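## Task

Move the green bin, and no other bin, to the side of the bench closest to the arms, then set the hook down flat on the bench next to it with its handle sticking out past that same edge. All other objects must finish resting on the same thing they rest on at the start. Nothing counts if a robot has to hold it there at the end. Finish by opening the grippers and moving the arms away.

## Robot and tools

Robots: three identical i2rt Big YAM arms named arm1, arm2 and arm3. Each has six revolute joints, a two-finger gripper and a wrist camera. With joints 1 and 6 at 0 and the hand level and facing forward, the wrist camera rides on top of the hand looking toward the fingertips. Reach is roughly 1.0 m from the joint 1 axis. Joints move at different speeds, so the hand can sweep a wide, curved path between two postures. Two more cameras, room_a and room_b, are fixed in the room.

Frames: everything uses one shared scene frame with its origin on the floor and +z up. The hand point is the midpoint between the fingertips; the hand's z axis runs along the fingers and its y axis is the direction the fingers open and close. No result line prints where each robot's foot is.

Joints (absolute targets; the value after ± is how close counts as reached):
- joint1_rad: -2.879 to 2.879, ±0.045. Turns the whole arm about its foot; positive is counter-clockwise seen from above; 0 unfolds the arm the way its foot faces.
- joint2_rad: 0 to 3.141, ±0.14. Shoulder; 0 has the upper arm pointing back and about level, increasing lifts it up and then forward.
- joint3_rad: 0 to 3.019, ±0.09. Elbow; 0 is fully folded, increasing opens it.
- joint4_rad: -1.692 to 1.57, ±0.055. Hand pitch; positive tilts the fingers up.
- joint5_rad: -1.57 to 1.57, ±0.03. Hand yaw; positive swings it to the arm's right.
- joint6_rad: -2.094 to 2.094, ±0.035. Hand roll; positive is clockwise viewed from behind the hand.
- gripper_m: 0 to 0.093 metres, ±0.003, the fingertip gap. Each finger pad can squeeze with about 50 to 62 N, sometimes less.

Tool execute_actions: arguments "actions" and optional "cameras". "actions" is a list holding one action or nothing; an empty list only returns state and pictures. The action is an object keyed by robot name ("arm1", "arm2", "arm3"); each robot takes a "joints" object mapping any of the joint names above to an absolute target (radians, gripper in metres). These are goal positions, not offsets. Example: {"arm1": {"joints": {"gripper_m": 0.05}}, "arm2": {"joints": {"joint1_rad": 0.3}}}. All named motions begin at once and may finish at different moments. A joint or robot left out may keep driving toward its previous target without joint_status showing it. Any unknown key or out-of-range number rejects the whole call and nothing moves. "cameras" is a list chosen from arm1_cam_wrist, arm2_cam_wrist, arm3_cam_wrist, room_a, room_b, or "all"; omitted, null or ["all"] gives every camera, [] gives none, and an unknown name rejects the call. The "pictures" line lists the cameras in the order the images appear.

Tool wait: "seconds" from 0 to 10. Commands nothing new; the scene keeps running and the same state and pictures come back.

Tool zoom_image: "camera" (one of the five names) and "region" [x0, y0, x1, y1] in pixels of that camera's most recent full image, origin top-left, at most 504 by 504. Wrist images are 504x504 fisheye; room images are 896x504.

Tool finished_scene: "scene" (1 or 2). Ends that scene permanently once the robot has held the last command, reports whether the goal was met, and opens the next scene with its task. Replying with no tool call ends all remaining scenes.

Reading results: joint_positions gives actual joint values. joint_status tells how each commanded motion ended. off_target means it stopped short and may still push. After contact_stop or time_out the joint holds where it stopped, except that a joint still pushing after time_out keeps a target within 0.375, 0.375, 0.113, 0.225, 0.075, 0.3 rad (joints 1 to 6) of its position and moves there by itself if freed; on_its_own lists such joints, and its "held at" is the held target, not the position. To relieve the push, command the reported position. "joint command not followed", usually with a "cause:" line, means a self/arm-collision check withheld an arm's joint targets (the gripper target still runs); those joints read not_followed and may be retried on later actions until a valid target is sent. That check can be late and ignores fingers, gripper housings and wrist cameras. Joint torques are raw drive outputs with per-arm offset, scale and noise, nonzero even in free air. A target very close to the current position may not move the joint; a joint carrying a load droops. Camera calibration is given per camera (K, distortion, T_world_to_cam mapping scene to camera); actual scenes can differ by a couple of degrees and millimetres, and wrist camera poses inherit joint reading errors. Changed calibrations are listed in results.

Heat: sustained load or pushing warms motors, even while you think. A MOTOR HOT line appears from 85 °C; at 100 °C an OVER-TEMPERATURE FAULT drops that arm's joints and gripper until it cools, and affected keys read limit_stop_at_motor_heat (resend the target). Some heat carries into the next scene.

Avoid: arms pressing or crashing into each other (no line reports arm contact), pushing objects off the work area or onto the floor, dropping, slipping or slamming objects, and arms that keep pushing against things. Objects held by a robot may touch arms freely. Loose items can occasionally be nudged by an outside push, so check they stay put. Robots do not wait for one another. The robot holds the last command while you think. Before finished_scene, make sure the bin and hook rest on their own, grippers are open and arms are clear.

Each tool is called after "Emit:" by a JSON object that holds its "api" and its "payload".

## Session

Emit:
{"api": "execute_actions", "payload": {"actions": []}}

Scene clock: 0.00 s.
Joint torques (N m, as the arm reports them, + toward a larger angle): no reading
arm1.joint_positions: joint1_rad=+0.678 joint2_rad=+0.528 joint3_rad=+1.609 joint4_rad=-1.441 joint5_rad=-0.175 joint6_rad=-0.732 gripper_m=+0.094
arm1.joint_status: not commanded
arm1.hand: x=-1.0315 y=+0.0842 z=+1.3588 quat_wxyz=(-0.355, +0.817, -0.001, -0.454) (m; scene frame)
arm2.joint_positions: joint1_rad=-0.745 joint2_rad=+0.581 joint3_rad=+1.374 joint4_rad=-1.342 joint5_rad=-0.152 joint6_rad=+0.311 gripper_m=+0.094
arm2.joint_status: not commanded
arm2.hand: x=+0.1098 y=+0.1934 z=+1.2544 quat_wxyz=(-0.360, +0.287, -0.825, -0.328) (m; scene frame)
arm3.joint_positions: joint1_rad=+0.474 joint2_rad=+0.458 joint3_rad=+1.414 joint4_rad=-1.624 joint5_rad=+0.226 joint6_rad=-0.231 gripper_m=+0.094
arm3.joint_status: not commanded
arm3.hand: x=+0.9221 y=+0.1231 z=+1.2829 quat_wxyz=(-0.361, +0.772, -0.454, -0.259) (m; scene frame)
pictures: arm1_cam_wrist, arm2_cam_wrist, arm3_cam_wrist, room_a, room_b
camera_calibration (this result's frames):
arm1_cam_wrist: T_world_to_cam=[[0.317173, 0.747587, 0.583536, -0.530692], [0.915498, -0.0807679, -0.394132, 1.49082], [-0.247517, 0.659234, -0.710032, 0.778224], [0, 0, 0, 1]] pos_world=[-1.0039, 0.00411704, 1.44982]
arm2_cam_wrist: T_world_to_cam=[[0.713765, -0.611591, -0.341315, 0.467365], [-0.700041, -0.63824, -0.3203, 0.60758], [-0.0219483, 0.467554, -0.883692, 1.13823], [0, 0, 0, 1]] pos_world=[0.116724, 0.141432, 1.35997]
arm3_cam_wrist: T_world_to_cam=[[0.885217, 0.336751, 0.320919, -1.26909], [0.418317, -0.878032, -0.23253, 0.0256139], [0.203473, 0.340086, -0.918118, 1.0714], [0, 0, 0, 1]] pos_world=[0.894702, 0.0854878, 1.3969]
Images, in order (width x height): arm1_cam_wrist 504x504, arm2_cam_wrist 504x504, arm3_cam_wrist 504x504, room_a 896x504, room_b 896x504.

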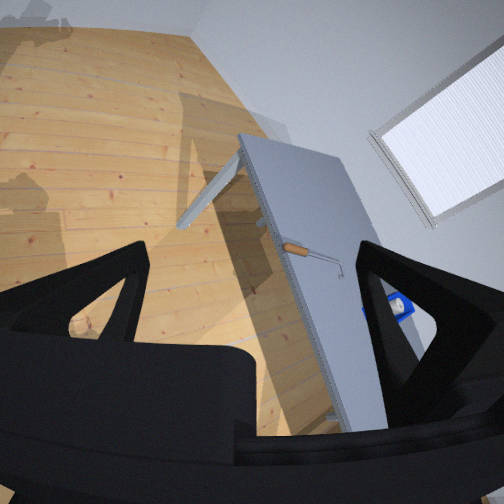

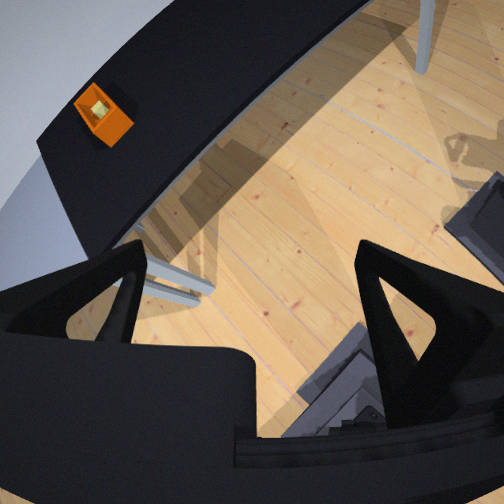

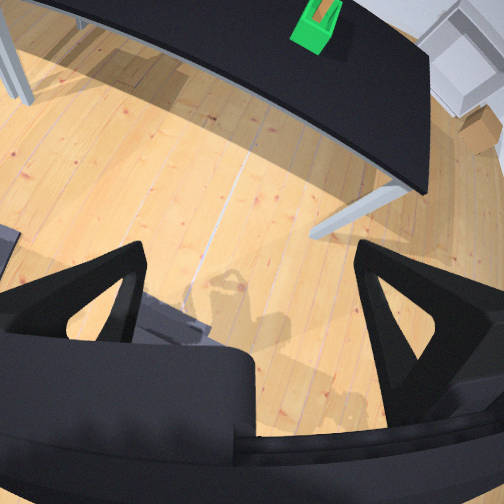

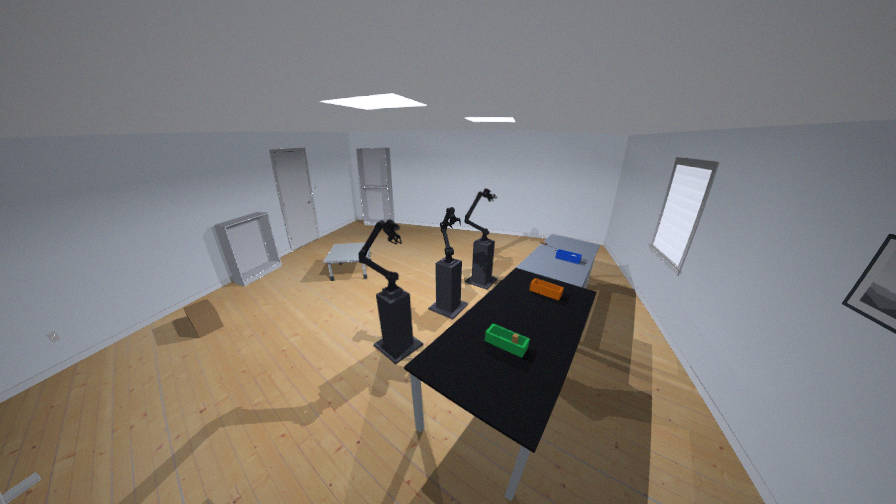

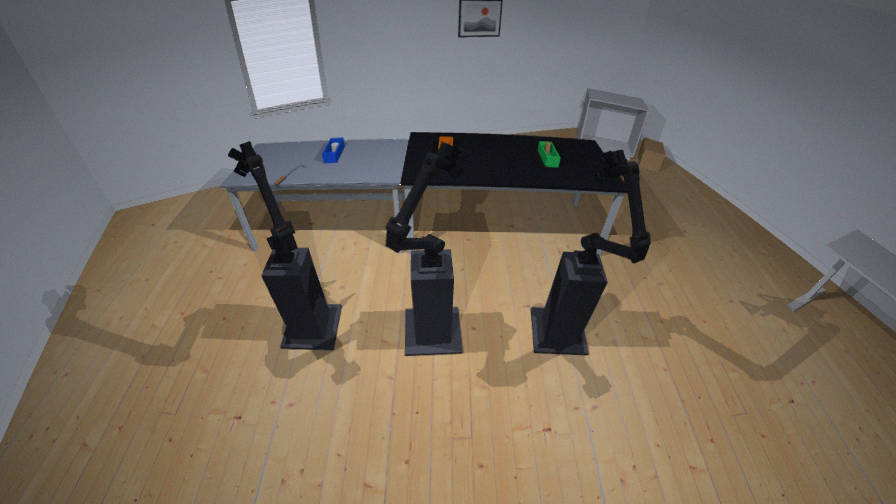

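Emit:
{"api": "execute_actions", "payload": {"actions": [{"arm1":{"joints":{"joint1_rad":0.41,"joint2_rad":2.3,"joint3_rad":1.95,"joint4_rad":0.25,"joint5_rad":0.74,"joint6_rad":0}},"arm2":{"joints":{"joint1_rad":-0.2,"joint2_rad":2.15,"joint3_rad":2.1,"joint4_rad":0.3,"joint5_rad":0.65,"joint6_rad":0}},"arm3":{"joints":{"joint1_rad":0.1,"joint2_rad":1.9,"joint3_rad":1.9,"joint4_rad":-0.6,"joint5_rad":0,"joint6_rad":0}}}], "cameras": ["arm1_cam_wrist","arm3_cam_wrist"]}}

Scene clock: 8.33 s.
Joint torques (N m, as the arm reports them, + toward a larger angle): arm1=[  0.98 -24.32  10.     2.75   0.21   0.31] | arm2=[ -0.81 -28.06  15.28   2.13   0.19  -0.08] | arm3=[ -2.48 -21.57  12.91   2.95  -0.23   0.12]
arm1.joint_positions: joint1_rad=+0.417 joint2_rad=+2.327 joint3_rad=+1.907 joint4_rad=+0.233 joint5_rad=+0.737 joint6_rad=-0.015 gripper_m=+0.094
arm1.joint_status: all done
arm1.hand: x=-1.2072 y=+0.8417 z=+0.8982 quat_wxyz=(-0.550, +0.489, -0.574, -0.358) (m; scene frame)
arm2.joint_positions: joint1_rad=-0.203 joint2_rad=+2.163 joint3_rad=+2.067 joint4_rad=+0.287 joint5_rad=+0.646 joint6_rad=+0.012 gripper_m=+0.094
arm2.joint_status: all done
arm2.hand: x=+0.2118 y=+0.8613 z=+1.1183 quat_wxyz=(-0.679, +0.212, -0.620, -0.332) (m; scene frame)
arm3.joint_positions: joint1_rad=+0.109 joint2_rad=+1.930 joint3_rad=+1.856 joint4_rad=-0.616 joint5_rad=+0.004 joint6_rad=-0.016 gripper_m=+0.094
arm3.joint_status: all done
arm3.hand: x=+0.9197 y=+0.7842 z=+1.0376 quat_wxyz=(-0.305, +0.652, -0.628, -0.298) (m; scene frame)
pictures: arm1_cam_wrist, arm3_cam_wrist
camera_calibration (this result's frames):
arm1_cam_wrist: T_world_to_cam=[[0.95601, -0.260373, 0.135096, 1.24987], [-0.0906759, -0.700313, -0.708054, 1.12015], [0.278968, 0.664656, -0.693115, 0.524133], [0, 0, 0, 1]] pos_world=[-1.23953, 0.76152, 0.987559]
arm3_cam_wrist: T_world_to_cam=[[0.999124, 0.0357621, 0.0217485, -0.969155], [0.0400778, -0.967237, -0.250692, 0.986744], [0.0120707, 0.251344, -0.967823, 0.919017], [0, 0, 0, 1]] pos_world=[0.917666, 0.758085, 1.15789]
Images, in order (width x height): arm1_cam_wrist 504x504, arm3_cam_wrist 504x504.

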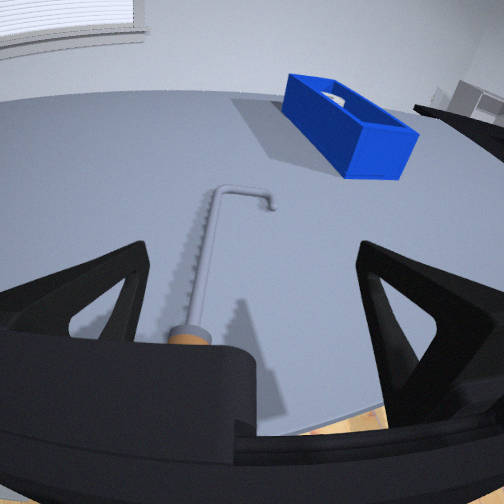

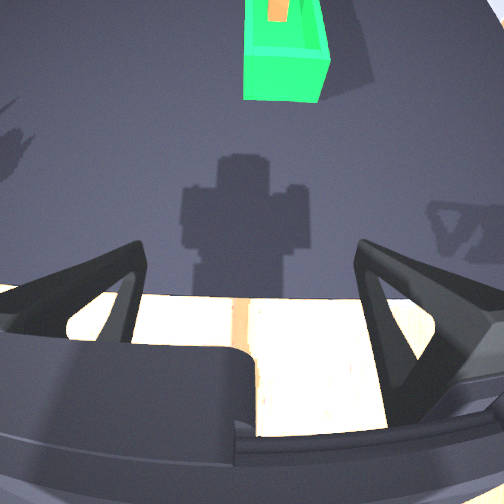

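Emit:
{"api": "execute_actions", "payload": {"actions": [{"arm1":{"joints":{"joint1_rad":0.48,"joint2_rad":2.38,"joint4_rad":0.3,"joint5_rad":0.85}}}], "cameras": ["arm1_cam_wrist"]}}

Scene clock: 15.03 s.
Joint torques (N m, as the arm reports them, + toward a larger angle): arm1=[  0.85 -21.92   9.83   2.61   0.21   0.3 ] | arm2=[ -1.12 -28.23  15.05   2.11   0.19  -0.06] | arm3=[ -2.58 -21.3   12.88   2.97  -0.23   0.12]
arm1.joint_positions: joint1_rad=+0.489 joint2_rad=+2.371 joint3_rad=+1.907 joint4_rad=+0.284 joint5_rad=+0.847 joint6_rad=-0.014 gripper_m=+0.094
arm1.joint_status: all done
arm1.hand: x=-1.2505 y=+0.8170 z=+0.8731 quat_wxyz=(-0.564, +0.477, -0.576, -0.349) (m; scene frame)
arm2.joint_positions: joint1_rad=-0.203 joint2_rad=+2.163 joint3_rad=+2.067 joint4_rad=+0.287 joint5_rad=+0.646 joint6_rad=+0.012 gripper_m=+0.094
arm2.joint_status: not commanded
arm2.hand: x=+0.2118 y=+0.8613 z=+1.1183 quat_wxyz=(-0.679, +0.212, -0.620, -0.332) (m; scene frame)
arm3.joint_positions: joint1_rad=+0.109 joint2_rad=+1.930 joint3_rad=+1.856 joint4_rad=-0.616 joint5_rad=+0.004 joint6_rad=-0.015 gripper_m=+0.094
arm3.joint_status: not commanded
arm3.hand: x=+0.9197 y=+0.7842 z=+1.0376 quat_wxyz=(-0.305, +0.651, -0.628, -0.298) (m; scene frame)
pictures: arm1_cam_wrist
camera_calibration (this result's frames):
arm1_cam_wrist: T_world_to_cam=[[0.943989, -0.296907, 0.143986, 1.29531], [-0.105996, -0.686064, -0.719778, 1.0606], [0.312491, 0.6642, -0.679108, 0.565335], [0, 0, 0, 1]] pos_world=[-1.287, 0.73673, 0.960815]
Images, in order (width x height): arm1_cam_wrist 504x504.

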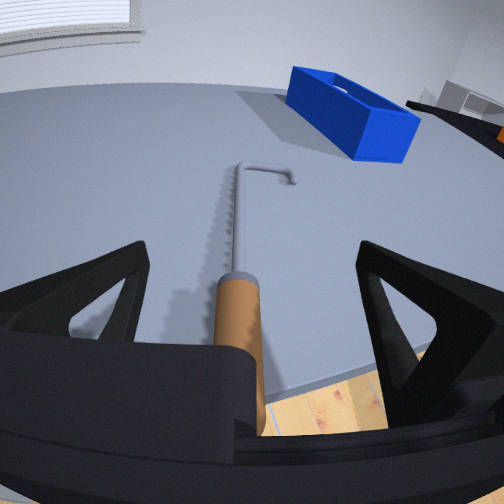

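Lower ~.075.

Emit:
{"api": "execute_actions", "payload": {"actions": [{"arm1":{"joints":{"joint2_rad":2.465,"joint4_rad":0.38}}}], "cameras": ["arm1_cam_wrist"]}}

Scene clock: 19.10 s.
Joint torques (N m, as the arm reports them, + toward a larger angle): arm1=[  0.86 -23.35   9.41   2.61   0.21   0.3 ] | arm2=[ -1.1  -28.09  15.19   2.08   0.15  -0.06] | arm3=[ -2.42 -21.26  12.86   2.98  -0.24   0.12]
arm1.joint_positions: joint1_rad=+0.489 joint2_rad=+2.471 joint3_rad=+1.910 joint4_rad=+0.364 joint5_rad=+0.847 joint6_rad=-0.014 gripper_m=+0.094
arm1.joint_status: all done
arm1.hand: x=-1.2518 y=+0.8181 z=+0.8050 quat_wxyz=(-0.563, +0.482, -0.576, -0.343) (m; scene frame)
arm2.joint_positions: joint1_rad=-0.203 joint2_rad=+2.163 joint3_rad=+2.067 joint4_rad=+0.287 joint5_rad=+0.646 joint6_rad=+0.012 gripper_m=+0.094
arm2.joint_status: not commanded
arm2.hand: x=+0.2118 y=+0.8613 z=+1.1183 quat_wxyz=(-0.679, +0.212, -0.620, -0.332) (m; scene frame)
arm3.joint_positions: joint1_rad=+0.109 joint2_rad=+1.930 joint3_rad=+1.856 joint4_rad=-0.616 joint5_rad=+0.004 joint6_rad=-0.015 gripper_m=+0.094
arm3.joint_status: not commanded
arm3.hand: x=+0.9197 y=+0.7842 z=+1.0376 quat_wxyz=(-0.305, +0.651, -0.628, -0.298) (m; scene frame)
pictures: arm1_cam_wrist
camera_calibration (this result's frames):
arm1_cam_wrist: T_world_to_cam=[[0.942641, -0.294954, 0.156299, 1.29344], [-0.100068, -0.696389, -0.710654, 1.02073], [0.318455, 0.654251, -0.685961, 0.539863], [0, 0, 0, 1]] pos_world=[-1.28903, 0.739127, 0.893548]
Images, in order (width x height): arm1_cam_wrist 504x504.

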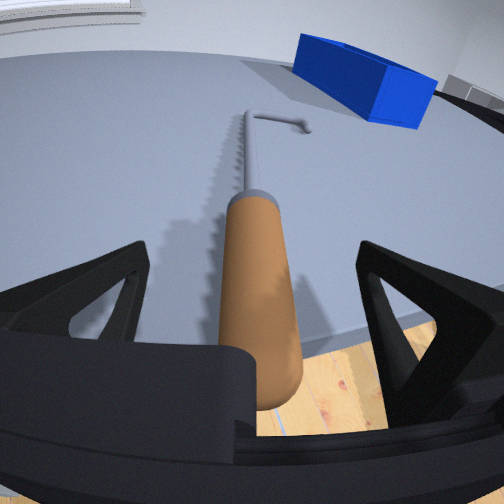

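Emit:
{"api": "execute_actions", "payload": {"actions": [{"arm1":{"joints":{"joint4_rad":0.29}}}], "cameras": []}}

Emit:
{"api": "execute_actions", "payload": {"actions": [{"arm1":{"joints":{"gripper_m":0}}}], "cameras": []}}

Emit:
{"api": "execute_actions", "payload": {"actions": [{"arm1":{"joints":{"joint2_rad":1.85,"joint3_rad":1.55,"joint4_rad":0.2}}}], "cameras": []}}

Emit:
{"api": "execute_actions", "payload": {"actions": [{"arm1":{"joints":{"joint1_rad":-0.655,"joint5_rad":-0.6}}}], "cameras": []}}

Emit:
{"api": "execute_actions", "payload": {"actions": [{"arm1":{"joints":{"joint2_rad":2.42,"joint3_rad":2.0,"joint4_rad":0.4}}}], "cameras": ["arm1_cam_wrist"]}}

Scene clock: 30.80 s.
Joint torques (N m, as the arm reports them, + toward a larger angle): arm1=[  0.84 -23.4    9.09   1.37   0.15   0.19] | arm2=[ -0.53 -28.    15.02   2.13   0.17  -0.05] | arm3=[ -2.61 -21.31  12.82   2.96  -0.24   0.15]
arm1.joint_positions: joint1_rad=+0.489 joint2_rad=+2.469 joint3_rad=+1.914 joint4_rad=+0.309 joint5_rad=+0.849 joint6_rad=-0.002 gripper_m=+0.094
arm1.joint_status: all done
arm1.hand: x=-1.2509 y=+0.8170 z=+0.7983 quat_wxyz=(-0.558, +0.495, -0.580, -0.327) (m; scene frame)
arm2.joint_positions: joint1_rad=-0.203 joint2_rad=+2.163 joint3_rad=+2.067 joint4_rad=+0.287 joint5_rad=+0.646 joint6_rad=+0.012 gripper_m=+0.094
arm2.joint_status: not commanded
arm2.hand: x=+0.2118 y=+0.8613 z=+1.1183 quat_wxyz=(-0.679, +0.212, -0.620, -0.332) (m; scene frame)
arm3.joint_positions: joint1_rad=+0.109 joint2_rad=+1.930 joint3_rad=+1.856 joint4_rad=-0.616 joint5_rad=+0.004 joint6_rad=-0.015 gripper_m=+0.094
arm3.joint_status: not commanded
arm3.hand: x=+0.9197 y=+0.7842 z=+1.0376 quat_wxyz=(-0.305, +0.651, -0.628, -0.298) (m; scene frame)
pictures: none
No camera images: the call's "cameras" was empty. Leave "cameras" out to get every camera's image.

Scene clock: 31.53 s.
Joint torques (N m, as the arm reports them, + toward a larger angle): arm1=[  0.85 -23.26   9.09   1.84   0.15   0.18] | arm2=[ -1.02 -28.05  15.1    2.09   0.17  -0.06] | arm3=[ -2.68 -21.53  12.76   2.95  -0.26   0.13]
arm1.joint_positions: joint1_rad=+0.488 joint2_rad=+2.469 joint3_rad=+1.914 joint4_rad=+0.296 joint5_rad=+0.849 joint6_rad=-0.001 gripper_m=+0.030
arm1.joint_status: gripper_m off_target (ended at +0.030, target +0.000)
arm1.hand: x=-1.2503 y=+0.8166 z=+0.7959 quat_wxyz=(-0.558, +0.499, -0.580, -0.322) (m; scene frame)
arm2.joint_positions: joint1_rad=-0.203 joint2_rad=+2.163 joint3_rad=+2.067 joint4_rad=+0.287 joint5_rad=+0.646 joint6_rad=+0.012 gripper_m=+0.094
arm2.joint_status: not commanded
arm2.hand: x=+0.2118 y=+0.8613 z=+1.1183 quat_wxyz=(-0.679, +0.212, -0.620, -0.332) (m; scene frame)
arm3.joint_positions: joint1_rad=+0.109 joint2_rad=+1.930 joint3_rad=+1.856 joint4_rad=-0.616 joint5_rad=+0.004 joint6_rad=-0.015 gripper_m=+0.094
arm3.joint_status: not commanded
arm3.hand: x=+0.9197 y=+0.7842 z=+1.0376 quat_wxyz=(-0.305, +0.651, -0.628, -0.298) (m; scene frame)
pictures: none
No camera images: the call's "cameras" was empty. Leave "cameras" out to get every camera's image.

Scene clock: 33.20 s.
Joint torques (N m, as the arm reports them, + toward a larger angle): arm1=[  1.1  -18.91   9.35   2.77   0.17   0.17] | arm2=[ -0.67 -28.2   15.01   2.09   0.17  -0.04] | arm3=[ -2.6  -21.56  12.82   2.95  -0.23   0.14]
arm1.joint_positions: joint1_rad=+0.486 joint2_rad=+1.873 joint3_rad=+1.520 joint4_rad=+0.181 joint5_rad=+0.848 joint6_rad=-0.001 gripper_m=+0.030
arm1.joint_status: all done
arm1.hand: x=-1.1835 y=+0.7096 z=+1.0389 quat_wxyz=(-0.563, +0.469, -0.580, -0.355) (m; scene frame)
arm2.joint_positions: joint1_rad=-0.203 joint2_rad=+2.163 joint3_rad=+2.067 joint4_rad=+0.287 joint5_rad=+0.646 joint6_rad=+0.012 gripper_m=+0.094
arm2.joint_status: not commanded
arm2.hand: x=+0.2118 y=+0.8613 z=+1.1183 quat_wxyz=(-0.679, +0.212, -0.620, -0.332) (m; scene frame)
arm3.joint_positions: joint1_rad=+0.109 joint2_rad=+1.930 joint3_rad=+1.856 joint4_rad=-0.616 joint5_rad=+0.004 joint6_rad=-0.015 gripper_m=+0.094
arm3.joint_status: not commanded
arm3.hand: x=+0.9197 y=+0.7842 z=+1.0376 quat_wxyz=(-0.305, +0.651, -0.628, -0.298) (m; scene frame)
pictures: none
No camera images: the call's "cameras" was empty. Leave "cameras" out to get every camera's image.

Scene clock: 35.30 s.
Joint torques (N m, as the arm reports them, + toward a larger angle): arm1=[  0.74 -20.6    9.35   3.18  -0.23   0.2 ] | arm2=[ -0.93 -28.1   15.08   2.11   0.16  -0.05] | arm3=[ -2.19 -21.25  12.84   2.99  -0.25   0.13]
arm1.joint_positions: joint1_rad=-0.646 joint2_rad=+1.888 joint3_rad=+1.520 joint4_rad=+0.173 joint5_rad=-0.598 joint6_rad=-0.005 gripper_m=+0.030
arm1.joint_status: all done
arm1.hand: x=-0.5614 y=+0.6917 z=+1.0137 quat_wxyz=(-0.431, +0.506, -0.568, -0.486) (m; scene frame)
arm2.joint_positions: joint1_rad=-0.203 joint2_rad=+2.163 joint3_rad=+2.067 joint4_rad=+0.287 joint5_rad=+0.646 joint6_rad=+0.012 gripper_m=+0.094
arm2.joint_status: not commanded
arm2.hand: x=+0.2118 y=+0.8613 z=+1.1183 quat_wxyz=(-0.679, +0.212, -0.620, -0.332) (m; scene frame)
arm3.joint_positions: joint1_rad=+0.109 joint2_rad=+1.930 joint3_rad=+1.856 joint4_rad=-0.616 joint5_rad=+0.004 joint6_rad=-0.015 gripper_m=+0.094
arm3.joint_status: not commanded
arm3.hand: x=+0.9197 y=+0.7842 z=+1.0376 quat_wxyz=(-0.305, +0.651, -0.628, -0.298) (m; scene frame)
pictures: none
No camera images: the call's "cameras" was empty. Leave "cameras" out to get every camera's image.

Scene clock: 36.57 s.
Joint torques (N m, as the arm reports them, + toward a larger angle): arm1=[  1.91 -23.73  11.44   2.37  -0.08   0.14] | arm2=[ -1.21 -28.06  15.1    2.16   0.17  -0.04] | arm3=[ -2.65 -21.58  12.88   3.02  -0.24   0.13]
arm1.joint_positions: joint1_rad=-0.659 joint2_rad=+2.429 joint3_rad=+1.931 joint4_rad=+0.393 joint5_rad=-0.601 joint6_rad=-0.001 gripper_m=+0.030
arm1.joint_status: all done
arm1.hand: x=-0.4797 y=+0.7939 z=+0.8452 quat_wxyz=(-0.465, +0.497, -0.542, -0.492) (m; scene frame)
arm2.joint_positions: joint1_rad=-0.203 joint2_rad=+2.163 joint3_rad=+2.067 joint4_rad=+0.287 joint5_rad=+0.646 joint6_rad=+0.012 gripper_m=+0.094
arm2.joint_status: not commanded
arm2.hand: x=+0.2118 y=+0.8613 z=+1.1183 quat_wxyz=(-0.679, +0.212, -0.620, -0.332) (m; scene frame)
arm3.joint_positions: joint1_rad=+0.109 joint2_rad=+1.930 joint3_rad=+1.856 joint4_rad=-0.616 joint5_rad=+0.004 joint6_rad=-0.015 gripper_m=+0.094
arm3.joint_status: not commanded
arm3.hand: x=+0.9197 y=+0.7842 z=+1.0376 quat_wxyz=(-0.305, +0.651, -0.628, -0.298) (m; scene frame)
pictures: arm1_cam_wrist
camera_calibration (this result's frames):
arm1_cam_wrist: T_world_to_cam=[[0.997918, -0.0173622, -0.0621198, 0.543004], [-0.0582208, -0.656976, -0.75166, 1.13313], [-0.0277607, 0.753712, -0.656618, 0.0675126], [0, 0, 0, 1]] pos_world=[-0.474027, 0.702984, 0.929793]
Images, in order (width x height): arm1_cam_wrist 504x504.

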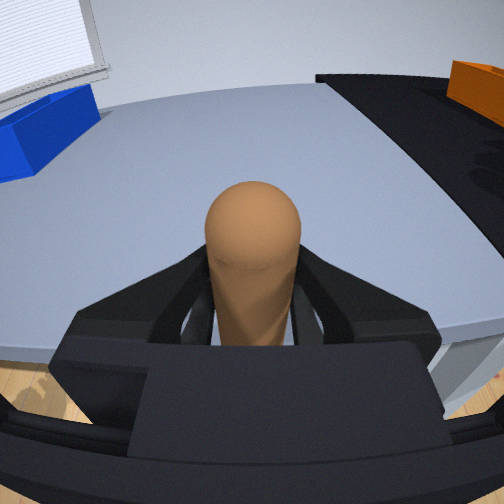

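Emit:
{"api": "execute_actions", "payload": {"actions": [{"arm1":{"joints":{"joint2_rad":2.05,"joint4_rad":0.7}}}], "cameras": ["arm1_cam_wrist","room_a"]}}

Emit:
{"api": "zoom_image", "payload": {"camera": "room_a", "region": [460,170,620,280]}}

Scene clock: 41.57 s.
Joint torques (N m, as the arm reports them, + toward a larger angle): arm1=[  2.21 -23.73  10.12   2.48   0.21   0.13] | arm2=[ -0.9  -28.32  15.19   2.09   0.17  -0.06] | arm3=[ -2.51 -21.14  12.89   2.98  -0.23   0.15]
arm1.joint_positions: joint1_rad=-0.661 joint2_rad=+2.094 joint3_rad=+1.959 joint4_rad=+0.678 joint5_rad=-0.601 joint6_rad=+0.004 gripper_m=+0.030
arm1.joint_status: all done
arm1.hand: x=-0.5143 y=+0.7350 z=+1.2083 quat_wxyz=(-0.672, +0.439, -0.304, -0.514) (m; scene frame)
arm2.joint_positions: joint1_rad=-0.203 joint2_rad=+2.163 joint3_rad=+2.067 joint4_rad=+0.287 joint5_rad=+0.646 joint6_rad=+0.012 gripper_m=+0.094
arm2.joint_status: not commanded
arm2.hand: x=+0.2118 y=+0.8613 z=+1.1183 quat_wxyz=(-0.679, +0.212, -0.620, -0.332) (m; scene frame)
arm3.joint_positions: joint1_rad=+0.109 joint2_rad=+1.930 joint3_rad=+1.856 joint4_rad=-0.616 joint5_rad=+0.004 joint6_rad=-0.015 gripper_m=+0.094
arm3.joint_status: not commanded
arm3.hand: x=+0.9197 y=+0.7842 z=+1.0376 quat_wxyz=(-0.305, +0.651, -0.628, -0.298) (m; scene frame)
pictures: arm1_cam_wrist, room_a
camera_calibration (this result's frames):
arm1_cam_wrist: T_world_to_cam=[[0.954329, -0.0870277, 0.285803, 0.207447], [0.265069, -0.194669, -0.944374, 1.42469], [0.137824, 0.977001, -0.16271, -0.32628], [0, 0, 0, 1]] pos_world=[-0.530645, 0.614173, 1.23306]
Images, in order (width x height): arm1_cam_wrist 504x504, room_a 896x504.

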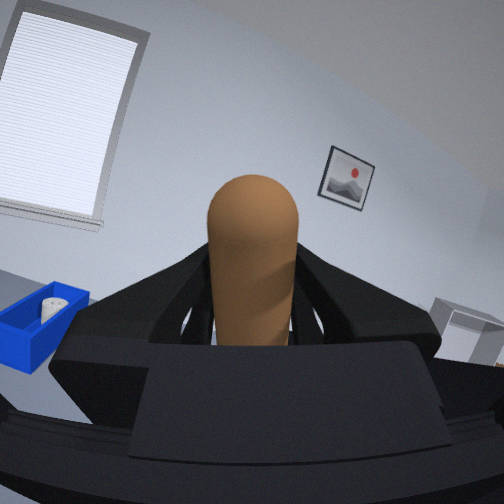

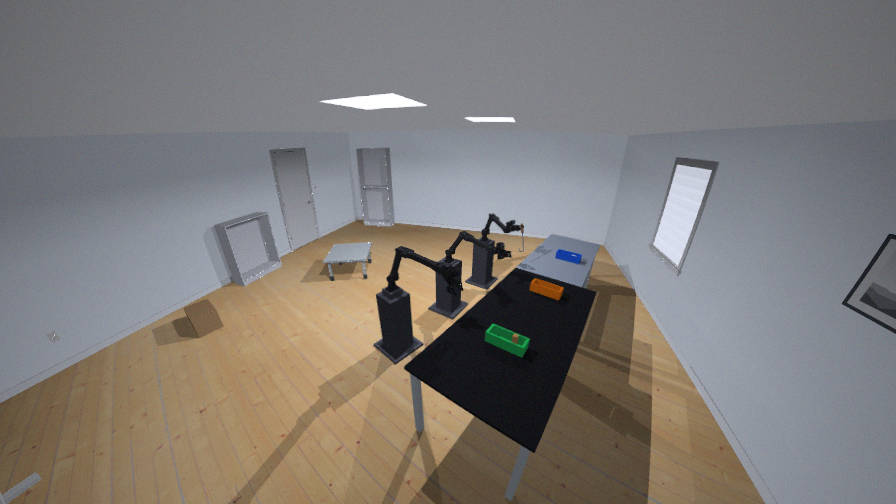

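Region (460, 170, 620, 280) of room_a's 896x504 image, scaled by 3.150, with more detail than that image has; it fills the top 346 rows of this view, and the rest is white.

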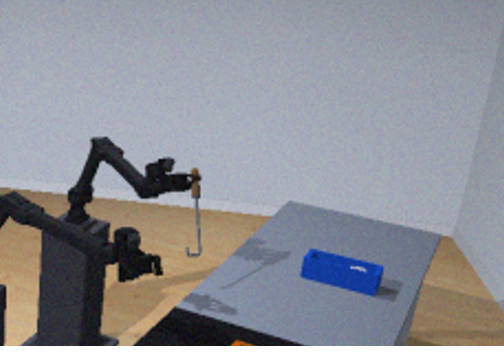

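Emit:
{"api": "execute_actions", "payload": {"actions": [{"arm1":{"joints":{"joint1_rad":-0.4,"joint2_rad":2.28,"joint3_rad":2.24,"joint4_rad":0.2,"joint5_rad":-0.35}}}], "cameras": ["room_a"]}}

Emit:
{"api": "zoom_image", "payload": {"camera": "room_a", "region": [460,170,620,280]}}

Scene clock: 50.10 s.
Joint torques (N m, as the arm reports them, + toward a larger angle): arm1=[  1.15 -25.02  11.16   1.72   0.13   0.05] | arm2=[ -1.08 -28.24  14.96   1.98   0.17  -0.05] | arm3=[ -2.5  -21.61  12.8    3.    -0.24   0.15]
arm1.joint_positions: joint1_rad=-0.394 joint2_rad=+2.305 joint3_rad=+2.190 joint4_rad=+0.212 joint5_rad=-0.354 joint6_rad=+0.012 gripper_m=+0.030
arm1.joint_status: all done
arm1.hand: x=-0.6520 y=+0.9036 z=+1.0703 quat_wxyz=(-0.526, +0.478, -0.474, -0.520) (m; scene frame)
arm2.joint_positions: joint1_rad=-0.203 joint2_rad=+2.163 joint3_rad=+2.067 joint4_rad=+0.287 joint5_rad=+0.646 joint6_rad=+0.012 gripper_m=+0.094
arm2.joint_status: not commanded
arm2.hand: x=+0.2118 y=+0.8613 z=+1.1183 quat_wxyz=(-0.679, +0.212, -0.620, -0.332) (m; scene frame)
arm3.joint_positions: joint1_rad=+0.109 joint2_rad=+1.930 joint3_rad=+1.856 joint4_rad=-0.616 joint5_rad=+0.004 joint6_rad=-0.015 gripper_m=+0.094
arm3.joint_status: not commanded
arm3.hand: x=+0.9197 y=+0.7842 z=+1.0376 quat_wxyz=(-0.305, +0.651, -0.628, -0.298) (m; scene frame)
pictures: room_a
Images, in order (width x height): room_a 896x504.

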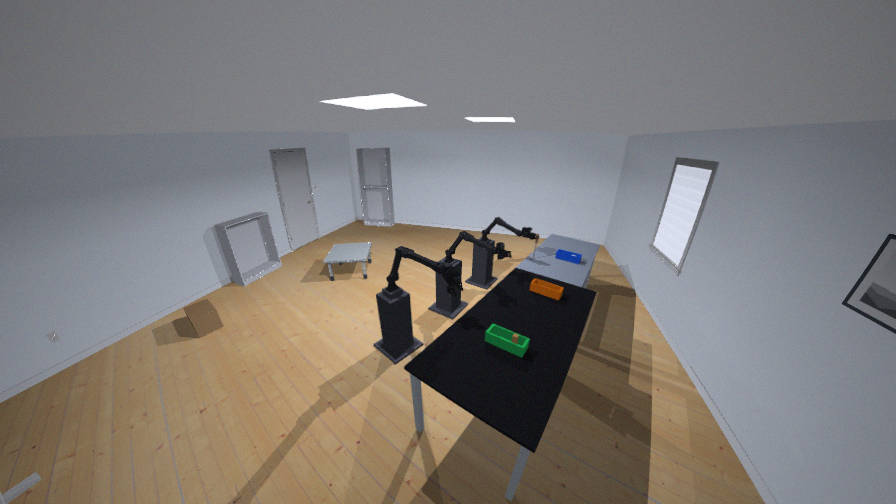

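Region (460, 170, 620, 280) of room_a's 896x504 image, scaled by 3.150, with more detail than that image has; it fills the top 346 rows of this view, and the rest is white.

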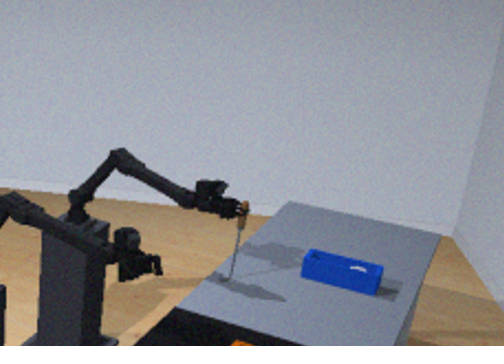

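Emit:
{"api": "execute_actions", "payload": {"actions": [{"arm1":{"joints":{"joint4_rad":0.85}}}], "cameras": []}}

Emit:
{"api": "execute_actions", "payload": {"actions": [{"arm1":{"joints":{"joint2_rad":2.42,"joint3_rad":2.1,"joint4_rad":1.2}}}], "cameras": ["room_a"]}}

Emit:
{"api": "zoom_image", "payload": {"camera": "room_a", "region": [460,170,620,280]}}

Scene clock: 54.90 s.
Joint torques (N m, as the arm reports them, + toward a larger angle): arm1=[  1.18 -25.2   10.74   3.13   0.25   0.07] | arm2=[ -0.38 -28.06  15.08   2.19   0.18  -0.08] | arm3=[ -2.64 -21.84  12.86   2.99  -0.24   0.14]
arm1.joint_positions: joint1_rad=-0.394 joint2_rad=+2.315 joint3_rad=+2.190 joint4_rad=+0.809 joint5_rad=-0.354 joint6_rad=+0.012 gripper_m=+0.030
arm1.joint_status: all done
arm1.hand: x=-0.6675 y=+0.8565 z=+1.1892 quat_wxyz=(-0.682, +0.366, -0.262, -0.576) (m; scene frame)
arm2.joint_positions: joint1_rad=-0.203 joint2_rad=+2.163 joint3_rad=+2.067 joint4_rad=+0.287 joint5_rad=+0.646 joint6_rad=+0.012 gripper_m=+0.094
arm2.joint_status: not commanded
arm2.hand: x=+0.2118 y=+0.8613 z=+1.1183 quat_wxyz=(-0.679, +0.212, -0.620, -0.332) (m; scene frame)
arm3.joint_positions: joint1_rad=+0.109 joint2_rad=+1.930 joint3_rad=+1.856 joint4_rad=-0.616 joint5_rad=+0.004 joint6_rad=-0.015 gripper_m=+0.094
arm3.joint_status: not commanded
arm3.hand: x=+0.9197 y=+0.7842 z=+1.0376 quat_wxyz=(-0.305, +0.651, -0.628, -0.298) (m; scene frame)
pictures: none
No camera images: the call's "cameras" was empty. Leave "cameras" out to get every camera's image.

Scene clock: 56.07 s.
Joint torques (N m, as the arm reports them, + toward a larger angle): arm1=[  0.96 -28.13   9.45   2.87   0.27   0.14] | arm2=[ -0.79 -27.96  15.12   2.06   0.17  -0.03] | arm3=[ -2.51 -21.43  12.88   3.    -0.25   0.12]
arm1.joint_positions: joint1_rad=-0.394 joint2_rad=+2.487 joint3_rad=+2.059 joint4_rad=+1.163 joint5_rad=-0.353 joint6_rad=+0.004 gripper_m=+0.030
arm1.joint_status: all done
arm1.hand: x=-0.6708 y=+0.8531 z=+1.0322 quat_wxyz=(-0.696, +0.355, -0.240, -0.576) (m; scene frame)
arm2.joint_positions: joint1_rad=-0.203 joint2_rad=+2.163 joint3_rad=+2.067 joint4_rad=+0.287 joint5_rad=+0.646 joint6_rad=+0.012 gripper_m=+0.094
arm2.joint_status: not commanded
arm2.hand: x=+0.2118 y=+0.8613 z=+1.1183 quat_wxyz=(-0.679, +0.212, -0.620, -0.332) (m; scene frame)
arm3.joint_positions: joint1_rad=+0.109 joint2_rad=+1.930 joint3_rad=+1.856 joint4_rad=-0.616 joint5_rad=+0.004 joint6_rad=-0.015 gripper_m=+0.094
arm3.joint_status: not commanded
arm3.hand: x=+0.9197 y=+0.7842 z=+1.0376 quat_wxyz=(-0.305, +0.651, -0.628, -0.298) (m; scene frame)
pictures: room_a
Images, in order (width x height): room_a 896x504.

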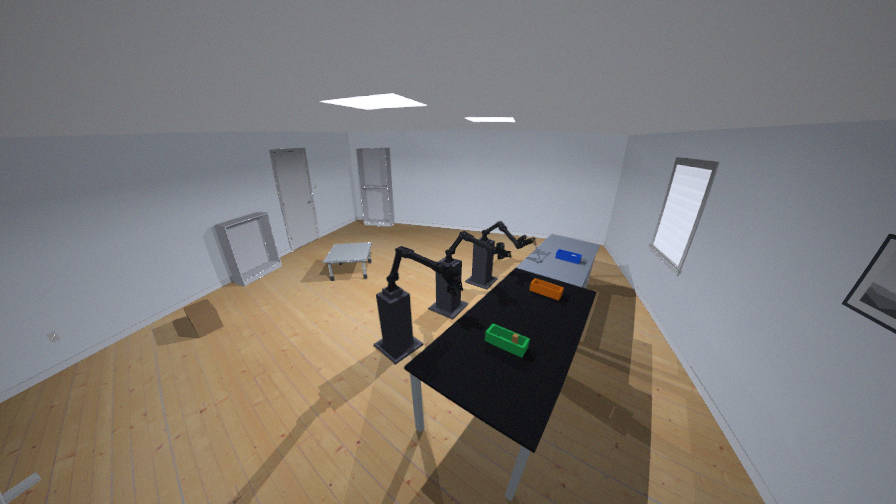

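Region (460, 170, 620, 280) of room_a's 896x504 image, scaled by 3.150, with more detail than that image has; it fills the top 346 rows of this view, and the rest is white.

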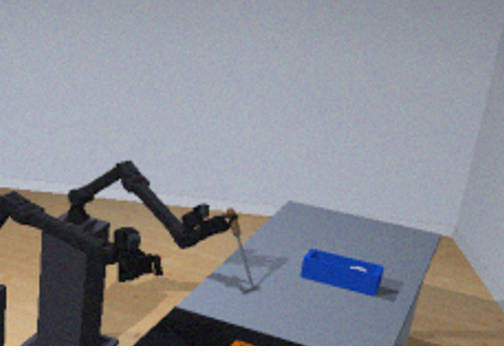

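Emit:
{"api": "execute_actions", "payload": {"actions": [{"arm1":{"joints":{"joint3_rad":1.72,"joint4_rad":1.5}}}], "cameras": []}}

Emit:
{"api": "execute_actions", "payload": {"actions": [{"arm1":{"joints":{"joint4_rad":1.0}}}], "cameras": ["room_a","arm1_cam_wrist"]}}

Emit:
{"api": "zoom_image", "payload": {"camera": "room_a", "region": [460,170,620,280]}}

Scene clock: 61.30 s.
Joint torques (N m, as the arm reports them, + toward a larger angle): arm1=[  1.33 -22.46   5.01   0.78   0.21   0.55] | arm2=[ -0.67 -27.86  15.07   2.11   0.17  -0.06] | arm3=[ -2.19 -21.85  12.88   2.98  -0.25   0.13]
arm1.joint_positions: joint1_rad=-0.396 joint2_rad=+2.439 joint3_rad=+1.729 joint4_rad=+1.517 joint5_rad=-0.352 joint6_rad=-0.041 gripper_m=+0.030
arm1.joint_status: all done
arm1.hand: x=-0.6968 y=+0.7793 z=+0.9701 quat_wxyz=(-0.724, +0.342, -0.205, -0.562) (m; scene frame)
arm2.joint_positions: joint1_rad=-0.203 joint2_rad=+2.163 joint3_rad=+2.067 joint4_rad=+0.287 joint5_rad=+0.646 joint6_rad=+0.012 gripper_m=+0.094
arm2.joint_status: not commanded
arm2.hand: x=+0.2118 y=+0.8613 z=+1.1183 quat_wxyz=(-0.679, +0.212, -0.620, -0.332) (m; scene frame)
arm3.joint_positions: joint1_rad=+0.109 joint2_rad=+1.930 joint3_rad=+1.856 joint4_rad=-0.616 joint5_rad=+0.004 joint6_rad=-0.015 gripper_m=+0.094
arm3.joint_status: not commanded
arm3.hand: x=+0.9197 y=+0.7842 z=+1.0376 quat_wxyz=(-0.305, +0.651, -0.628, -0.298) (m; scene frame)
pictures: none
No camera images: the call's "cameras" was empty. Leave "cameras" out to get every camera's image.

Scene clock: 62.50 s.
Joint torques (N m, as the arm reports them, + toward a larger angle): arm1=[  1.63 -21.27   6.64   1.8    0.02   0.54] | arm2=[ -0.85 -28.13  15.01   2.1    0.16  -0.04] | arm3=[ -2.53 -21.38  12.98   2.99  -0.22   0.14]
arm1.joint_positions: joint1_rad=-0.400 joint2_rad=+2.414 joint3_rad=+1.711 joint4_rad=+1.007 joint5_rad=-0.350 joint6_rad=-0.040 gripper_m=+0.030
arm1.joint_status: all done
arm1.hand: x=-0.6742 y=+0.8334 z=+0.8804 quat_wxyz=(-0.603, +0.451, -0.393, -0.527) (m; scene frame)
arm2.joint_positions: joint1_rad=-0.203 joint2_rad=+2.163 joint3_rad=+2.067 joint4_rad=+0.287 joint5_rad=+0.646 joint6_rad=+0.012 gripper_m=+0.094
arm2.joint_status: not commanded
arm2.hand: x=+0.2118 y=+0.8613 z=+1.1183 quat_wxyz=(-0.679, +0.212, -0.620, -0.332) (m; scene frame)
arm3.joint_positions: joint1_rad=+0.109 joint2_rad=+1.930 joint3_rad=+1.856 joint4_rad=-0.616 joint5_rad=+0.004 joint6_rad=-0.015 gripper_m=+0.094
arm3.joint_status: not commanded
arm3.hand: x=+0.9197 y=+0.7842 z=+1.0376 quat_wxyz=(-0.305, +0.651, -0.628, -0.298) (m; scene frame)
pictures: arm1_cam_wrist, room_a
camera_calibration (this result's frames):
arm1_cam_wrist: T_world_to_cam=[[0.989788, -0.0366451, 0.137758, 0.574527], [0.117049, -0.342654, -0.932142, 1.18936], [0.0813617, 0.938747, -0.334865, -0.308435], [0, 0, 0, 1]] pos_world=[-0.682778, 0.718136, 0.926225]
Images, in order (width x height): arm1_cam_wrist 504x504, room_a 896x504.

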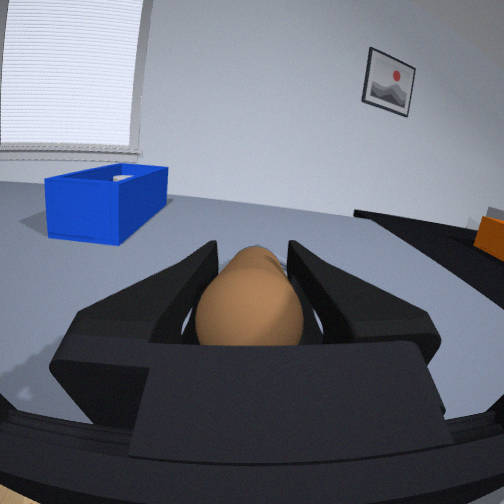

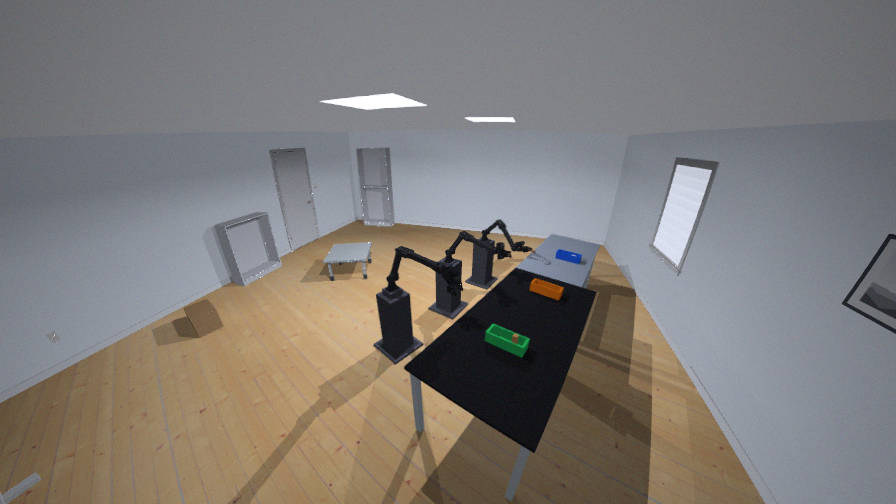

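Region (460, 170, 620, 280) of room_a's 896x504 image, scaled by 3.150, with more detail than that image has; it fills the top 346 rows of this view, and the rest is white.

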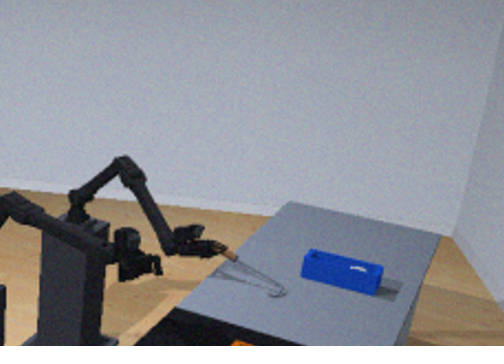

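Emit:
{"api": "execute_actions", "payload": {"actions": [{"arm1":{"joints":{"joint1_rad":-0.655,"joint2_rad":2.5,"joint3_rad":2.02,"joint4_rad":0.62,"joint5_rad":-0.6,"joint6_rad":0}}}], "cameras": ["arm1_cam_wrist"]}}

Scene clock: 66.97 s.
Joint torques (N m, as the arm reports them, + toward a larger angle): arm1=[  1.7  -24.99   9.94   2.02  -0.27   0.37] | arm2=[ -0.64 -28.29  15.09   2.07   0.15  -0.07] | arm3=[ -2.48 -21.57  12.9    3.01  -0.23   0.13]
arm1.joint_positions: joint1_rad=-0.657 joint2_rad=+2.519 joint3_rad=+1.971 joint4_rad=+0.622 joint5_rad=-0.595 joint6_rad=-0.024 gripper_m=+0.030
arm1.joint_status: all done
arm1.hand: x=-0.4758 y=+0.8006 z=+0.8366 quat_wxyz=(-0.535, +0.491, -0.476, -0.496) (m; scene frame)
arm2.joint_positions: joint1_rad=-0.203 joint2_rad=+2.163 joint3_rad=+2.067 joint4_rad=+0.287 joint5_rad=+0.646 joint6_rad=+0.012 gripper_m=+0.094
arm2.joint_status: not commanded
arm2.hand: x=+0.2118 y=+0.8613 z=+1.1183 quat_wxyz=(-0.679, +0.212, -0.620, -0.332) (m; scene frame)
arm3.joint_positions: joint1_rad=+0.109 joint2_rad=+1.930 joint3_rad=+1.856 joint4_rad=-0.616 joint5_rad=+0.004 joint6_rad=-0.015 gripper_m=+0.094
arm3.joint_status: not commanded
arm3.hand: x=+0.9197 y=+0.7842 z=+1.0376 quat_wxyz=(-0.305, +0.651, -0.628, -0.298) (m; scene frame)
pictures: arm1_cam_wrist
camera_calibration (this result's frames):
arm1_cam_wrist: T_world_to_cam=[[0.997776, -0.023479, 0.0623862, 0.43935], [0.0398071, -0.540822, -0.840194, 1.15902], [0.0534668, 0.840809, -0.538685, -0.0727571], [0, 0, 0, 1]] pos_world=[-0.48062, 0.698311, 0.907196]
Images, in order (width x height): arm1_cam_wrist 504x504.

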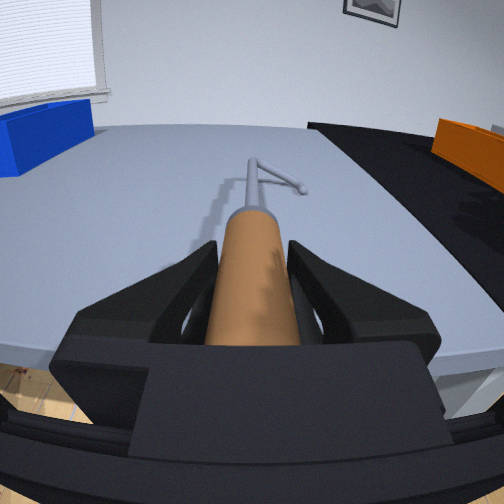

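Emit:
{"api": "execute_actions", "payload": {"actions": [{"arm1":{"joints":{"joint1_rad":-0.62,"joint4_rad":0.46}}}], "cameras": []}}

Emit:
{"api": "execute_actions", "payload": {"actions": [{"arm1":{"joints":{"gripper_m":0.09}}}], "cameras": ["arm1_cam_wrist"]}}

Scene clock: 71.47 s.
Joint torques (N m, as the arm reports them, + toward a larger angle): arm1=[  3.43 -24.84  10.02   1.5   -0.33   0.38] | arm2=[ -0.92 -28.15  15.11   2.07   0.16  -0.05] | arm3=[ -2.56 -21.38  12.85   3.    -0.24   0.14]
arm1.joint_positions: joint1_rad=-0.640 joint2_rad=+2.519 joint3_rad=+1.971 joint4_rad=+0.477 joint5_rad=-0.595 joint6_rad=-0.024 gripper_m=+0.030
arm1.joint_status: all done
arm1.hand: x=-0.4896 y=+0.8082 z=+0.8053 quat_wxyz=(-0.480, +0.505, -0.522, -0.491) (m; scene frame)
arm2.joint_positions: joint1_rad=-0.203 joint2_rad=+2.163 joint3_rad=+2.067 joint4_rad=+0.287 joint5_rad=+0.646 joint6_rad=+0.012 gripper_m=+0.094
arm2.joint_status: not commanded
arm2.hand: x=+0.2118 y=+0.8613 z=+1.1183 quat_wxyz=(-0.679, +0.212, -0.620, -0.332) (m; scene frame)
arm3.joint_positions: joint1_rad=+0.109 joint2_rad=+1.930 joint3_rad=+1.856 joint4_rad=-0.616 joint5_rad=+0.004 joint6_rad=-0.015 gripper_m=+0.094
arm3.joint_status: not commanded
arm3.hand: x=+0.9197 y=+0.7842 z=+1.0376 quat_wxyz=(-0.305, +0.651, -0.628, -0.298) (m; scene frame)
pictures: none
No camera images: the call's "cameras" was empty. Leave "cameras" out to get every camera's image.

Scene clock: 72.30 s.
Joint torques (N m, as the arm reports them, + toward a larger angle): arm1=[  2.37 -24.8   10.03   1.92  -0.23   0.3 ] | arm2=[ -0.79 -28.18  15.01   2.01   0.18  -0.04] | arm3=[ -2.6  -21.39  12.88   3.07  -0.24   0.13]
arm1.joint_positions: joint1_rad=-0.627 joint2_rad=+2.519 joint3_rad=+1.971 joint4_rad=+0.465 joint5_rad=-0.597 joint6_rad=-0.016 gripper_m=+0.090
arm1.joint_status: all done
arm1.hand: x=-0.5006 y=+0.8136 z=+0.8030 quat_wxyz=(-0.470, +0.508, -0.524, -0.496) (m; scene frame)
arm2.joint_positions: joint1_rad=-0.203 joint2_rad=+2.163 joint3_rad=+2.067 joint4_rad=+0.287 joint5_rad=+0.646 joint6_rad=+0.012 gripper_m=+0.094
arm2.joint_status: not commanded
arm2.hand: x=+0.2118 y=+0.8613 z=+1.1183 quat_wxyz=(-0.679, +0.212, -0.620, -0.332) (m; scene frame)
arm3.joint_positions: joint1_rad=+0.109 joint2_rad=+1.930 joint3_rad=+1.856 joint4_rad=-0.616 joint5_rad=+0.004 joint6_rad=-0.015 gripper_m=+0.094
arm3.joint_status: not commanded
arm3.hand: x=+0.9197 y=+0.7842 z=+1.0376 quat_wxyz=(-0.305, +0.651, -0.628, -0.298) (m; scene frame)
pictures: arm1_cam_wrist
camera_calibration (this result's frames):
arm1_cam_wrist: T_world_to_cam=[[0.999338, 0.0118022, -0.0344102, 0.516258], [-0.0187208, -0.644191, -0.764636, 1.13292], [-0.0311911, 0.764774, -0.643543, 0.0032025], [0, 0, 0, 1]] pos_world=[-0.494607, 0.721277, 0.8861]
Images, in order (width x height): arm1_cam_wrist 504x504.

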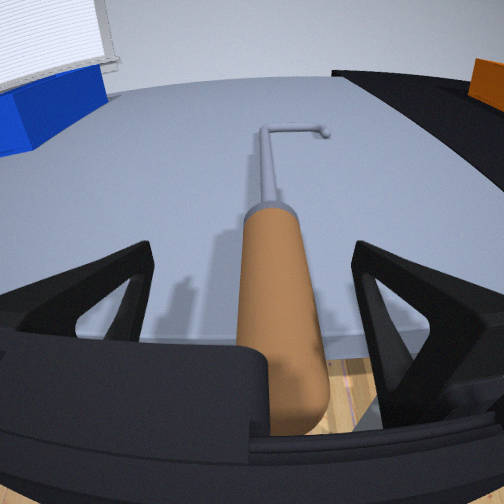

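Emit:
{"api": "execute_actions", "payload": {"actions": [{"arm1":{"joints":{"joint2_rad":2.2}},"arm2":{"joints":{"joint1_rad":0.15,"joint3_rad":2.18}},"arm3":{"joints":{"joint1_rad":0.0,"joint2_rad":2.1,"joint3_rad":2.0,"joint4_rad":0.45,"joint5_rad":0.65}}}], "cameras": []}}

Emit:
{"api": "execute_actions", "payload": {"actions": [{"arm1":{"joints":{"joint1_rad":0.3,"joint2_rad":1.2,"joint3_rad":1.2,"joint5_rad":0}}}], "cameras": []}}

Emit:
{"api": "execute_actions", "payload": {"actions": [{"arm2":{"joints":{"joint1_rad":0.57,"joint2_rad":2.43,"joint4_rad":0.34,"joint5_rad":0.64}}}], "cameras": ["arm2_cam_wrist"]}}

Scene clock: 79.17 s.
Joint torques (N m, as the arm reports them, + toward a larger angle): arm1=[  2.2  -21.51   8.35   1.99  -0.08   0.3 ] | arm2=[ -0.91 -27.65  16.11   2.13  -0.01  -0.03] | arm3=[ -0.93 -23.13  12.55   2.95  -0.04   0.09]
arm1.joint_positions: joint1_rad=-0.627 joint2_rad=+2.197 joint3_rad=+2.008 joint4_rad=+0.460 joint5_rad=-0.597 joint6_rad=-0.015 gripper_m=+0.090
arm1.joint_status: all done
arm1.hand: x=-0.5126 y=+0.7892 z=+1.1070 quat_wxyz=(-0.589, +0.478, -0.398, -0.515) (m; scene frame)
arm2.joint_positions: joint1_rad=+0.145 joint2_rad=+2.162 joint3_rad=+2.137 joint4_rad=+0.289 joint5_rad=+0.648 joint6_rad=+0.011 gripper_m=+0.094
arm2.joint_status: all done
arm2.hand: x=-0.0924 y=+0.8830 z=+1.1621 quat_wxyz=(-0.618, +0.289, -0.564, -0.466) (m; scene frame)
arm3.joint_positions: joint1_rad=-0.010 joint2_rad=+2.122 joint3_rad=+1.958 joint4_rad=+0.433 joint5_rad=+0.646 joint6_rad=-0.014 gripper_m=+0.094
arm3.joint_status: all done
arm3.hand: x=+1.1216 y=+0.8394 z=+1.1738 quat_wxyz=(-0.693, +0.204, -0.591, -0.357) (m; scene frame)
pictures: none
No camera images: the call's "cameras" was empty. Leave "cameras" out to get every camera's image.

Scene clock: 80.97 s.
Joint torques (N m, as the arm reports them, + toward a larger angle): arm1=[ 1.5  -7.6   8.37  1.94  0.08  0.27] | arm2=[ -1.11 -28.    16.07   1.96   0.05  -0.02] | arm3=[ -1.03 -23.11  12.6    2.99  -0.05   0.11]
arm1.joint_positions: joint1_rad=+0.299 joint2_rad=+1.197 joint3_rad=+1.190 joint4_rad=+0.458 joint5_rad=-0.003 joint6_rad=-0.012 gripper_m=+0.090
arm1.joint_status: all done
arm1.hand: x=-1.1023 y=+0.5201 z=+1.3419 quat_wxyz=(-0.492, +0.431, -0.305, -0.692) (m; scene frame)
arm2.joint_positions: joint1_rad=+0.145 joint2_rad=+2.162 joint3_rad=+2.137 joint4_rad=+0.289 joint5_rad=+0.648 joint6_rad=+0.011 gripper_m=+0.094
arm2.joint_status: not commanded
arm2.hand: x=-0.0924 y=+0.8830 z=+1.1621 quat_wxyz=(-0.618, +0.289, -0.564, -0.466) (m; scene frame)
arm3.joint_positions: joint1_rad=-0.010 joint2_rad=+2.122 joint3_rad=+1.958 joint4_rad=+0.433 joint5_rad=+0.646 joint6_rad=-0.014 gripper_m=+0.094
arm3.joint_status: not commanded
arm3.hand: x=+1.1216 y=+0.8394 z=+1.1738 quat_wxyz=(-0.693, +0.204, -0.591, -0.357) (m; scene frame)
pictures: none
No camera images: the call's "cameras" was empty. Leave "cameras" out to get every camera's image.

Scene clock: 82.97 s.
Joint torques (N m, as the arm reports them, + toward a larger angle): arm1=[ 1.49 -7.72  8.4   1.97  0.08  0.26] | arm2=[ -1.29 -31.9   14.22   1.91   0.14  -0.01] | arm3=[ -0.85 -22.84  12.61   3.03  -0.05   0.12]
arm1.joint_positions: joint1_rad=+0.299 joint2_rad=+1.197 joint3_rad=+1.190 joint4_rad=+0.458 joint5_rad=-0.003 joint6_rad=-0.012 gripper_m=+0.090
arm1.joint_status: not commanded
arm1.hand: x=-1.1023 y=+0.5201 z=+1.3419 quat_wxyz=(-0.492, +0.431, -0.305, -0.692) (m; scene frame)
arm2.joint_positions: joint1_rad=+0.569 joint2_rad=+2.448 joint3_rad=+2.151 joint4_rad=+0.332 joint5_rad=+0.638 joint6_rad=+0.009 gripper_m=+0.094
arm2.joint_status: all done
arm2.hand: x=-0.4830 y=+0.8148 z=+0.9288 quat_wxyz=(-0.496, +0.486, -0.504, -0.514) (m; scene frame)
arm3.joint_positions: joint1_rad=-0.010 joint2_rad=+2.122 joint3_rad=+1.958 joint4_rad=+0.433 joint5_rad=+0.646 joint6_rad=-0.014 gripper_m=+0.094
arm3.joint_status: not commanded
arm3.hand: x=+1.1216 y=+0.8394 z=+1.1738 quat_wxyz=(-0.693, +0.204, -0.591, -0.357) (m; scene frame)
pictures: arm2_cam_wrist
camera_calibration (this result's frames):
arm2_cam_wrist: T_world_to_cam=[[0.999277, 0.0118155, -0.0361501, 0.505925], [-0.0227129, -0.576999, -0.816429, 1.22295], [-0.0305051, 0.816659, -0.576313, -0.0271202], [0, 0, 0, 1]] pos_world=[-0.47861, 0.72181, 1.00111]
Images, in order (width x height): arm2_cam_wrist 504x504.

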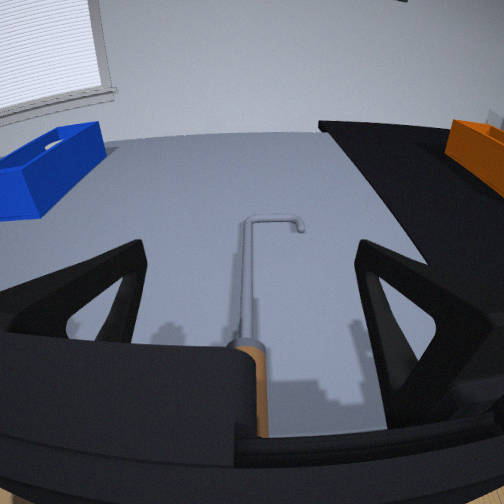

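Emit:
{"api": "execute_actions", "payload": {"actions": [{"arm2":{"joints":{"joint2_rad":2.6,"joint4_rad":0.46}}}], "cameras": ["arm2_cam_wrist"]}}

Scene clock: 87.07 s.
Joint torques (N m, as the arm reports them, + toward a larger angle): arm1=[ 1.44 -7.71  8.38  1.97  0.08  0.26] | arm2=[ -0.57 -30.83  13.61   2.08   0.04  -0.01] | arm3=[ -0.89 -23.15  12.61   3.05  -0.02   0.08]
arm1.joint_positions: joint1_rad=+0.299 joint2_rad=+1.197 joint3_rad=+1.190 joint4_rad=+0.458 joint5_rad=-0.003 joint6_rad=-0.012 gripper_m=+0.090
arm1.joint_status: not commanded
arm1.hand: x=-1.1023 y=+0.5201 z=+1.3419 quat_wxyz=(-0.492, +0.431, -0.305, -0.692) (m; scene frame)
arm2.joint_positions: joint1_rad=+0.569 joint2_rad=+2.609 joint3_rad=+2.154 joint4_rad=+0.452 joint5_rad=+0.641 joint6_rad=+0.009 gripper_m=+0.094
arm2.joint_status: all done
arm2.hand: x=-0.4856 y=+0.8170 z=+0.8078 quat_wxyz=(-0.495, +0.499, -0.506, -0.500) (m; scene frame)
arm3.joint_positions: joint1_rad=-0.010 joint2_rad=+2.122 joint3_rad=+1.958 joint4_rad=+0.433 joint5_rad=+0.646 joint6_rad=-0.014 gripper_m=+0.094
arm3.joint_status: not commanded
arm3.hand: x=+1.1216 y=+0.8394 z=+1.1738 quat_wxyz=(-0.693, +0.204, -0.591, -0.357) (m; scene frame)
pictures: arm2_cam_wrist
camera_calibration (this result's frames):
arm2_cam_wrist: T_world_to_cam=[[0.999883, 0.00874904, -0.0125282, 0.487822], [-0.00473313, -0.602223, -0.798314, 1.1401], [-0.0145293, 0.79828, -0.602111, -0.0550678], [0, 0, 0, 1]] pos_world=[-0.483169, 0.726285, 0.883111]
Images, in order (width x height): arm2_cam_wrist 504x504.

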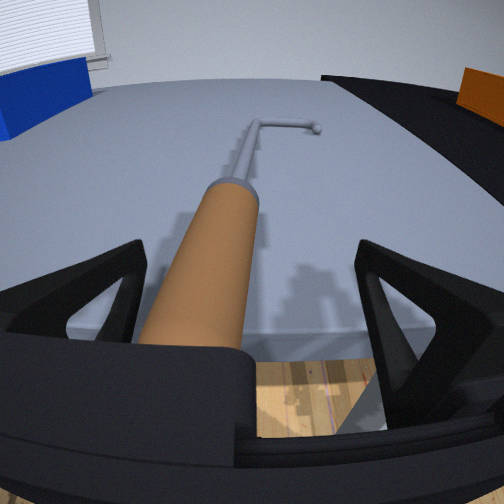

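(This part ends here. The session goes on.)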